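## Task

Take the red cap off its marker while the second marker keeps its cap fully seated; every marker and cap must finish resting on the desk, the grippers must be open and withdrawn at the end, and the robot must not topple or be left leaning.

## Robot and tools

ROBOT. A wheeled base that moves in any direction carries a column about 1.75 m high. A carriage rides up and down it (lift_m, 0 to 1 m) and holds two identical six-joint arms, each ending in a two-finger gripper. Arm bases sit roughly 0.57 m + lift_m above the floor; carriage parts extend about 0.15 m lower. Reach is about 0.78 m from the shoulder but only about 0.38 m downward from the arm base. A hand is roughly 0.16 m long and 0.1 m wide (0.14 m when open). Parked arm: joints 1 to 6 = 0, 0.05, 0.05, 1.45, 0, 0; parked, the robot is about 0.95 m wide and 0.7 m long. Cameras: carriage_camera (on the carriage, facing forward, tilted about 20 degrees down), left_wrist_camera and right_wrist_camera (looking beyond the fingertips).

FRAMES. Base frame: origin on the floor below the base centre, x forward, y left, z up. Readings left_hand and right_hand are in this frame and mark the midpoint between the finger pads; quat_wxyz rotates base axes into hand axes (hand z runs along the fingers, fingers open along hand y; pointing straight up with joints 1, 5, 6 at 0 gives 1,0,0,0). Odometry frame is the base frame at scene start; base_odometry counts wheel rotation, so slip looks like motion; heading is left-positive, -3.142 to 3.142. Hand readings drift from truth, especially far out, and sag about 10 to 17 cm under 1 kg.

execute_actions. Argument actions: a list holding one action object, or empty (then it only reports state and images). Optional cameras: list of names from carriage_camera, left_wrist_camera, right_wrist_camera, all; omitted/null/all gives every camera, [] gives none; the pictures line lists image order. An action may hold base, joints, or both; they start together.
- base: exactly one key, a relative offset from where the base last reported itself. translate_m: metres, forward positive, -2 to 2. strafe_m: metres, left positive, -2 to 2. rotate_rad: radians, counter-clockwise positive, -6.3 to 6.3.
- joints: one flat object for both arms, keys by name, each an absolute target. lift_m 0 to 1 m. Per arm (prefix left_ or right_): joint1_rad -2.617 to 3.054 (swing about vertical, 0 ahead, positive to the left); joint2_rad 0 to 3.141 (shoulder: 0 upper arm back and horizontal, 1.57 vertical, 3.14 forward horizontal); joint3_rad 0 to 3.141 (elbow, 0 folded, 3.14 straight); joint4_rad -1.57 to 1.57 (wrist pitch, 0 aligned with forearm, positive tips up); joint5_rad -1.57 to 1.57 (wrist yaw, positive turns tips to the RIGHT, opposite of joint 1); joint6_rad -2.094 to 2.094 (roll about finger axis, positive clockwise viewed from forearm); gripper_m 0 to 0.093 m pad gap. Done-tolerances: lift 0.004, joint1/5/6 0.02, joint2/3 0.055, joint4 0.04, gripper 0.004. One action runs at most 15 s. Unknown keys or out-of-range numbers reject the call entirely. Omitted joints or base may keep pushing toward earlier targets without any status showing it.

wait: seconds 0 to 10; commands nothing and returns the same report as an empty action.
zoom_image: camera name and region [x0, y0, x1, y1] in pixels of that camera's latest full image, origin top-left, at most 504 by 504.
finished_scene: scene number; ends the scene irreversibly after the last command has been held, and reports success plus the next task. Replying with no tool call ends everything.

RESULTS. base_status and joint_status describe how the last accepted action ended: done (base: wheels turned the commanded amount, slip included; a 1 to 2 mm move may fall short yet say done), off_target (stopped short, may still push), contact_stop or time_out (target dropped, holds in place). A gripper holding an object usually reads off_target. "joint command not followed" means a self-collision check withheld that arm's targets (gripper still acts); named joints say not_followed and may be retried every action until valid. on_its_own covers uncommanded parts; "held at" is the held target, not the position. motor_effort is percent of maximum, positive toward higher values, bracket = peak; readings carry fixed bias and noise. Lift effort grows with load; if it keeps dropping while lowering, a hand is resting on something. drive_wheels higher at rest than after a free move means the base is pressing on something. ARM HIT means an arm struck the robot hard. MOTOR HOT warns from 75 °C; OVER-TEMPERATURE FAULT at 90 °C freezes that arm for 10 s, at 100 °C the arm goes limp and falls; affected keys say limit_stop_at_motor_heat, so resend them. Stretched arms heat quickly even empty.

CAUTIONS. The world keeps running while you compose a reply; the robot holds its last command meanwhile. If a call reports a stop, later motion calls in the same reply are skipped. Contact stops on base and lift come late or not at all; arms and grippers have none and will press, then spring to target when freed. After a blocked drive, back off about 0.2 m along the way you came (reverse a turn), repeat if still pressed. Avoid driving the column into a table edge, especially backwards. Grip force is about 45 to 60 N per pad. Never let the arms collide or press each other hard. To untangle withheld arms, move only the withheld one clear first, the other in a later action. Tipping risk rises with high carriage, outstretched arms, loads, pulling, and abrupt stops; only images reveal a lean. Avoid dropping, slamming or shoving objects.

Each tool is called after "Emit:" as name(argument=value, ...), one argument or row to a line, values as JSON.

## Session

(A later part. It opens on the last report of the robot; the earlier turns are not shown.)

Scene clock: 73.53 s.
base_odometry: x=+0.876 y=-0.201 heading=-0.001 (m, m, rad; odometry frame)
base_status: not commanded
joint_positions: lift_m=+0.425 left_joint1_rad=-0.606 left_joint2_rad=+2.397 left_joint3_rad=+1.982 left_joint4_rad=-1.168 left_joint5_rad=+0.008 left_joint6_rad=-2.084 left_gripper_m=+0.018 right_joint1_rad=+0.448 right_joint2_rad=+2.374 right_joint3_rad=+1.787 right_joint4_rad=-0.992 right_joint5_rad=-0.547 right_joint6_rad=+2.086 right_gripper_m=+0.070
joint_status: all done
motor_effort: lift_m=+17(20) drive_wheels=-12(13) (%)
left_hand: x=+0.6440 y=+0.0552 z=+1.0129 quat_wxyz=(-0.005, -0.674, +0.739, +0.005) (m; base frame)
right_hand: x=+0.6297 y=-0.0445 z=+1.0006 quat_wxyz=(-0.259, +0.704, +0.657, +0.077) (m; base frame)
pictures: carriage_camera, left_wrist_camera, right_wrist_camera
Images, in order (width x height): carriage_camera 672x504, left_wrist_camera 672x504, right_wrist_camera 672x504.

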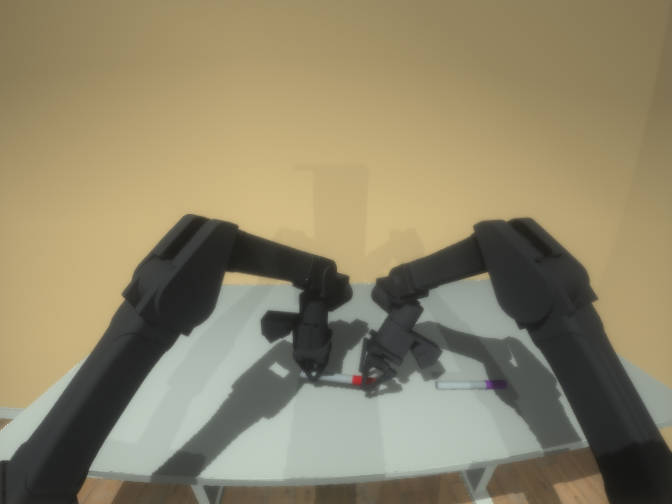

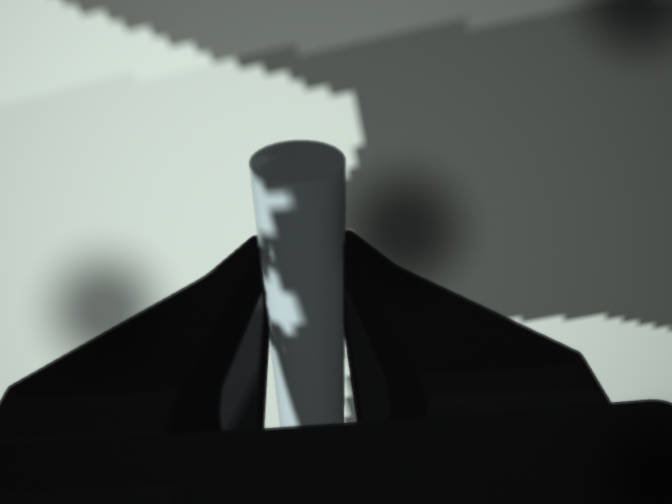

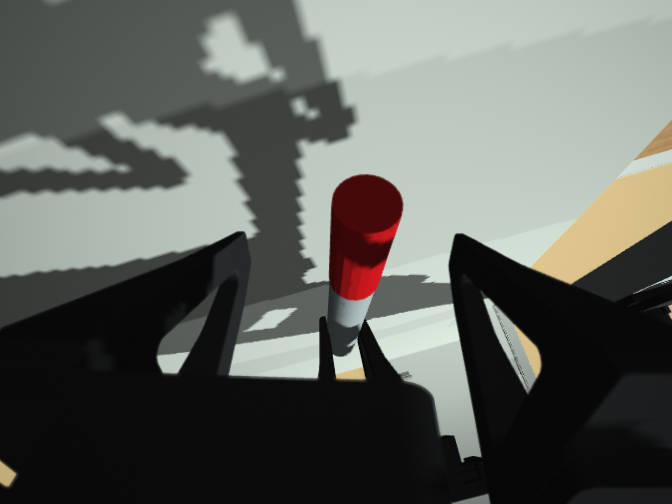

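Emit:
execute_actions(
  actions=[
    {"joints":{"right_joint1_rad":0.465,"right_joint3_rad":1.74,"right_joint4_rad":-0.94,"right_gripper_m":0.04}},
  ],
  cameras=["right_wrist_camera"],
)

Emit:
execute_actions(
  actions=[
    {"joints":{"right_gripper_m":0}},
  ],
)

Emit:
execute_actions(
  actions=[
    {"joints":{"right_joint1_rad":0.35,"left_joint1_rad":-0.5,"right_joint5_rad":-0.5,"left_joint5_rad":-0.05,"right_joint6_rad":2.0,"left_joint6_rad":-2.0}},
  ],
)

Scene clock: 76.47 s.
base_odometry: x=+0.876 y=-0.201 heading=-0.001 (m, m, rad; odometry frame)
base_status: not commanded
joint_positions: lift_m=+0.425 left_joint1_rad=-0.606 left_joint2_rad=+2.397 left_joint3_rad=+1.982 left_joint4_rad=-1.168 left_joint5_rad=+0.008 left_joint6_rad=-2.084 left_gripper_m=+0.018 right_joint1_rad=+0.455 right_joint2_rad=+2.374 right_joint3_rad=+1.759 right_joint4_rad=-0.946 right_joint5_rad=-0.547 right_joint6_rad=+2.086 right_gripper_m=+0.040
joint_status: all done
motor_effort: lift_m=+17(17) drive_wheels=-12(12) (%)
left_hand: x=+0.6440 y=+0.0552 z=+1.0129 quat_wxyz=(-0.005, -0.674, +0.739, +0.005) (m; base frame)
right_hand: x=+0.6289 y=-0.0414 z=+0.9940 quat_wxyz=(-0.257, +0.700, +0.661, +0.084) (m; base frame)
pictures: right_wrist_camera
Images, in order (width x height): right_wrist_camera 672x504.

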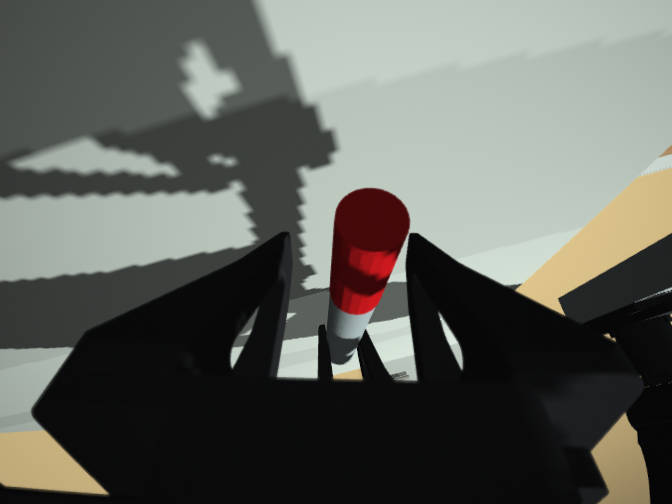

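Scene clock: 77.03 s.
base_odometry: x=+0.876 y=-0.201 heading=-0.001 (m, m, rad; odometry frame)
base_status: not commanded
joint_positions: lift_m=+0.425 left_joint1_rad=-0.605 left_joint2_rad=+2.397 left_joint3_rad=+1.982 left_joint4_rad=-1.166 left_joint5_rad=+0.005 left_joint6_rad=-2.090 left_gripper_m=+0.018 right_joint1_rad=+0.455 right_joint2_rad=+2.374 right_joint3_rad=+1.759 right_joint4_rad=-0.949 right_joint5_rad=-0.548 right_joint6_rad=+2.087 right_gripper_m=+0.018
joint_status: right_gripper_m off_target (ended at +0.018, target +0.000)
motor_effort: lift_m=+17(17) drive_wheels=-12(12) (%)
left_hand: x=+0.6449 y=+0.0559 z=+1.0129 quat_wxyz=(-0.004, -0.676, +0.737, +0.005) (m; base frame)
right_hand: x=+0.6282 y=-0.0416 z=+0.9941 quat_wxyz=(-0.258, +0.700, +0.660, +0.083) (m; base frame)
pictures: carriage_camera, left_wrist_camera, right_wrist_camera
Images, in order (width x height): carriage_camera 672x504, left_wrist_camera 672x504, right_wrist_camera 672x504.

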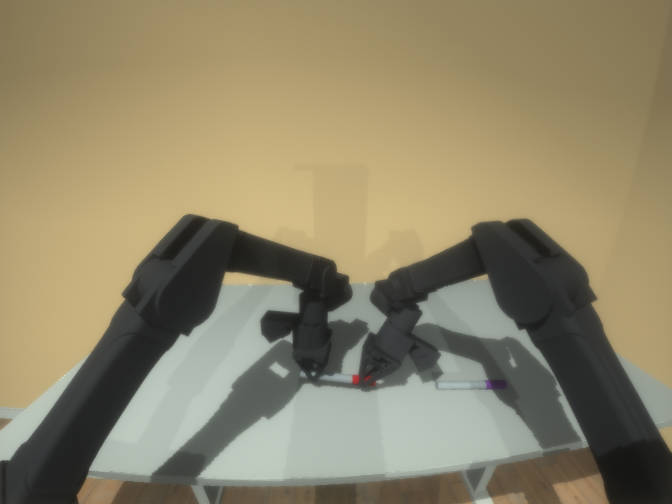

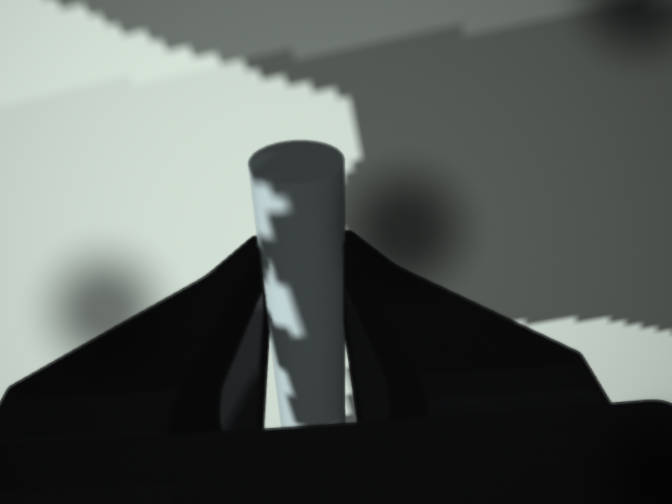

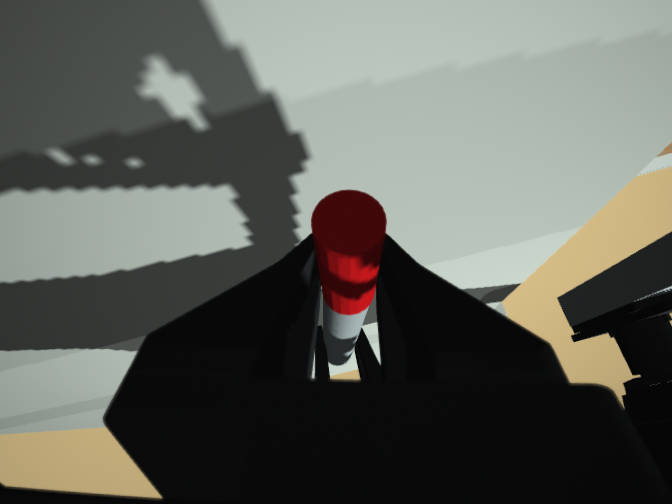

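Scene clock: 77.87 s.
base_odometry: x=+0.876 y=-0.201 heading=-0.001 (m, m, rad; odometry frame)
base_status: not commanded
joint_positions: lift_m=+0.425 left_joint1_rad=-0.493 left_joint2_rad=+2.397 left_joint3_rad=+1.982 left_joint4_rad=-1.161 left_joint5_rad=-0.049 left_joint6_rad=-2.006 left_gripper_m=+0.018 right_joint1_rad=+0.340 right_joint2_rad=+2.374 right_joint3_rad=+1.759 right_joint4_rad=-0.941 right_joint5_rad=-0.507 right_joint6_rad=+2.004 right_gripper_m=+0.018
joint_status: all done
motor_effort: lift_m=+17(17) drive_wheels=-12(12) (%)
left_hand: x=+0.6771 y=+0.1072 z=+1.0131 quat_wxyz=(+0.022, -0.686, +0.727, +0.011) (m; base frame)
right_hand: x=+0.6613 y=-0.0899 z=+0.9905 quat_wxyz=(-0.229, +0.714, +0.653, +0.104) (m; base frame)
pictures: carriage_camera, left_wrist_camera, right_wrist_camera
Images, in order (width x height): carriage_camera 672x504, left_wrist_camera 672x504, right_wrist_camera 672x504.

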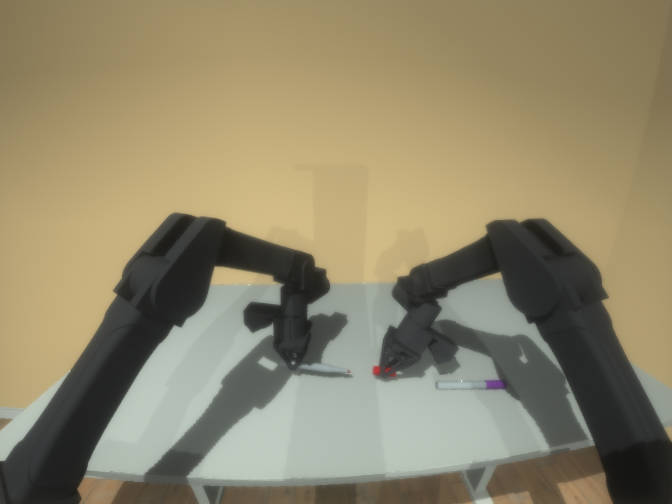

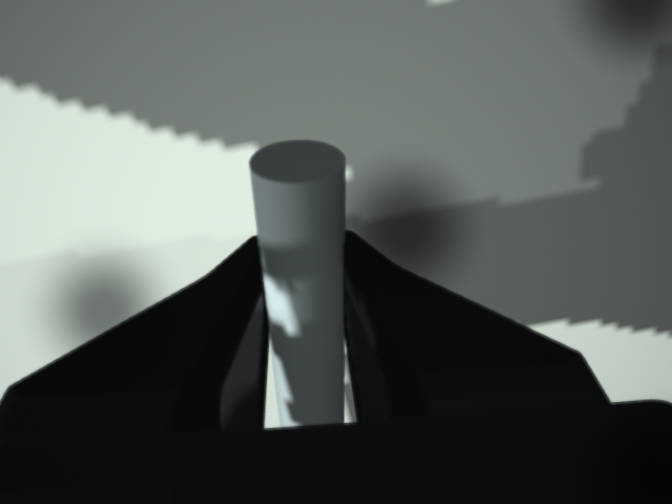

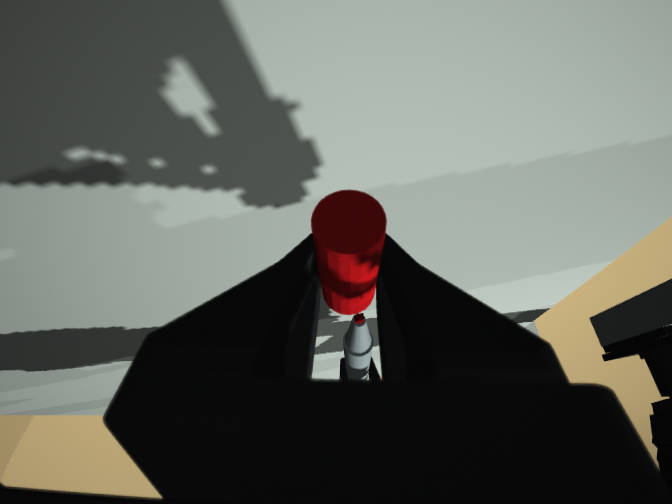

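The cap is off. Setting both pieces down.

Emit:
execute_actions(
  actions=[
    {"joints":{"lift_m":0.392,"left_joint5_rad":0,"right_joint5_rad":-0.55}},
  ],
  cameras=["carriage_camera"],
)

Emit:
execute_actions(
  actions=[
    {"joints":{"left_gripper_m":0.04,"right_gripper_m":0.035}},
  ],
  cameras=[],
)

Emit:
execute_actions(
  actions=[
    {"joints":{"lift_m":0.47}},
  ],
  cameras=[],
)

Emit:
execute_actions(
  actions=[
    {"base":{"translate_m":-0.3},"joints":{"left_joint1_rad":0,"right_joint1_rad":0,"left_joint2_rad":1.2,"left_joint3_rad":1.0,"right_joint2_rad":1.2,"right_joint3_rad":1.0}},
  ],
  cameras=["carriage_camera"],
)

Scene clock: 82.30 s.
base_odometry: x=+0.876 y=-0.201 heading=-0.001 (m, m, rad; odometry frame)
base_status: not commanded
joint_positions: lift_m=+0.392 left_joint1_rad=-0.493 left_joint2_rad=+2.400 left_joint3_rad=+1.984 left_joint4_rad=-1.163 left_joint5_rad=-0.001 left_joint6_rad=-2.006 left_gripper_m=+0.018 right_joint1_rad=+0.340 right_joint2_rad=+2.365 right_joint3_rad=+1.758 right_joint4_rad=-0.939 right_joint5_rad=-0.571 right_joint6_rad=+2.003 right_gripper_m=+0.018
joint_status: right_joint5_rad off_target (ended at -0.571, target -0.550); the others done
motor_effort: lift_m=+13(14) drive_wheels=-12(13) (%)
left_hand: x=+0.6730 y=+0.1000 z=+0.9798 quat_wxyz=(-0.001, -0.686, +0.727, +0.004) (m; base frame)
right_hand: x=+0.6596 y=-0.0806 z=+0.9675 quat_wxyz=(-0.255, +0.706, +0.649, +0.121) (m; base frame)
pictures: carriage_camera
Images, in order (width x height): carriage_camera 672x504.

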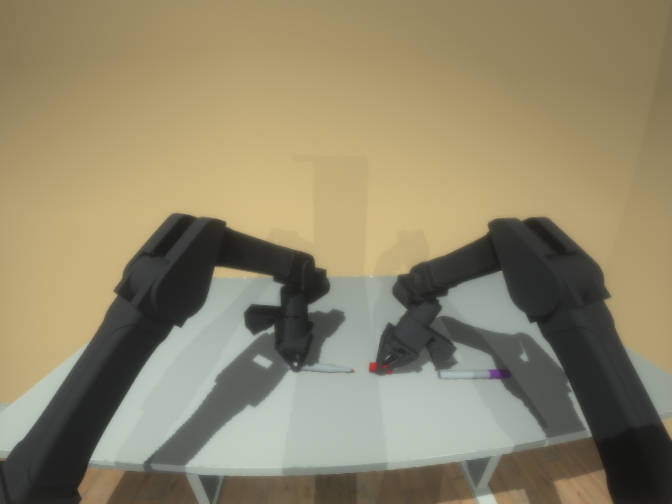

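Scene clock: 82.87 s.
base_odometry: x=+0.876 y=-0.201 heading=-0.001 (m, m, rad; odometry frame)
base_status: not commanded
joint_positions: lift_m=+0.392 left_joint1_rad=-0.493 left_joint2_rad=+2.400 left_joint3_rad=+1.984 left_joint4_rad=-1.163 left_joint5_rad=+0.000 left_joint6_rad=-2.006 left_gripper_m=+0.040 right_joint1_rad=+0.340 right_joint2_rad=+2.365 right_joint3_rad=+1.758 right_joint4_rad=-0.940 right_joint5_rad=-0.583 right_joint6_rad=+2.001 right_gripper_m=+0.035
joint_status: all done
motor_effort: lift_m=+13(13) drive_wheels=-12(12) (%)
left_hand: x=+0.6730 y=+0.0999 z=+0.9798 quat_wxyz=(-0.001, -0.686, +0.727, +0.004) (m; base frame)
right_hand: x=+0.6587 y=-0.0789 z=+0.9687 quat_wxyz=(-0.260, +0.705, +0.649, +0.123) (m; base frame)
pictures: none
No camera images: the call's "cameras" was empty. Leave "cameras" out to get every camera's image.

Scene clock: 83.70 s.
base_odometry: x=+0.876 y=-0.201 heading=-0.001 (m, m, rad; odometry frame)
base_status: not commanded
joint_positions: lift_m=+0.470 left_joint1_rad=-0.493 left_joint2_rad=+2.401 left_joint3_rad=+1.984 left_joint4_rad=-1.165 left_joint5_rad=+0.000 left_joint6_rad=-2.006 left_gripper_m=+0.040 right_joint1_rad=+0.340 right_joint2_rad=+2.368 right_joint3_rad=+1.754 right_joint4_rad=-0.937 right_joint5_rad=-0.562 right_joint6_rad=+2.001 right_gripper_m=+0.035
joint_status: all done
on_its_own: right_joint5_rad moved +0.021 to your old target -0.550
motor_effort: lift_m=+17(22) drive_wheels=-12(12) (%)
left_hand: x=+0.6724 y=+0.1002 z=+1.0565 quat_wxyz=(-0.002, -0.686, +0.727, +0.006) (m; base frame)
right_hand: x=+0.6588 y=-0.0822 z=+1.0420 quat_wxyz=(-0.252, +0.707, +0.650, +0.117) (m; base frame)
pictures: none
No camera images: the call's "cameras" was empty. Leave "cameras" out to get every camera's image.

Scene clock: 86.30 s.
base_odometry: x=+0.576 y=-0.200 heading=-0.002 (m, m, rad; odometry frame)
base_status: done
joint_positions: lift_m=+0.470 left_joint1_rad=-0.001 left_joint2_rad=+1.207 left_joint3_rad=+1.018 left_joint4_rad=-1.166 left_joint5_rad=-0.007 left_joint6_rad=-2.006 left_gripper_m=+0.040 right_joint1_rad=-0.009 right_joint2_rad=+1.204 right_joint3_rad=+1.023 right_joint4_rad=-0.932 right_joint5_rad=-0.552 right_joint6_rad=+2.001 right_gripper_m=+0.035
joint_status: all done
motor_effort: lift_m=+16(17) drive_wheels=-4(16) (%)
left_hand: x=+0.4977 y=+0.3191 z=+1.1884 quat_wxyz=(+0.061, -0.838, +0.535, -0.089) (m; base frame)
right_hand: x=+0.5424 y=-0.2305 z=+1.2325 quat_wxyz=(-0.104, +0.758, +0.554, +0.327) (m; base frame)
pictures: carriage_camera
Images, in order (width x height): carriage_camera 672x504.

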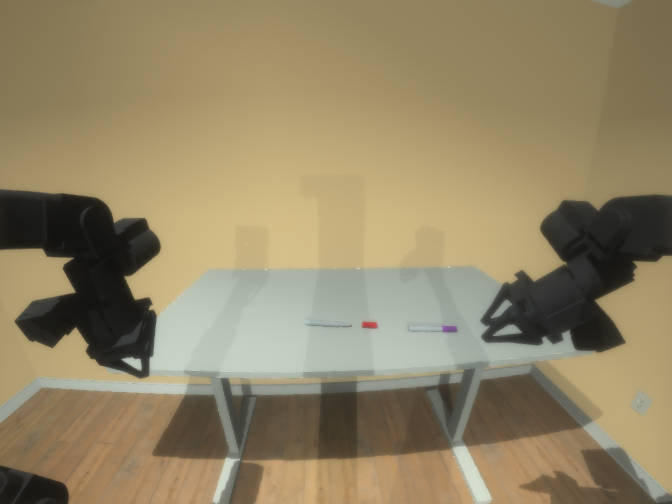

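Emit:
finished_scene(
  scene=1,
)

The scene is finished: the task was done.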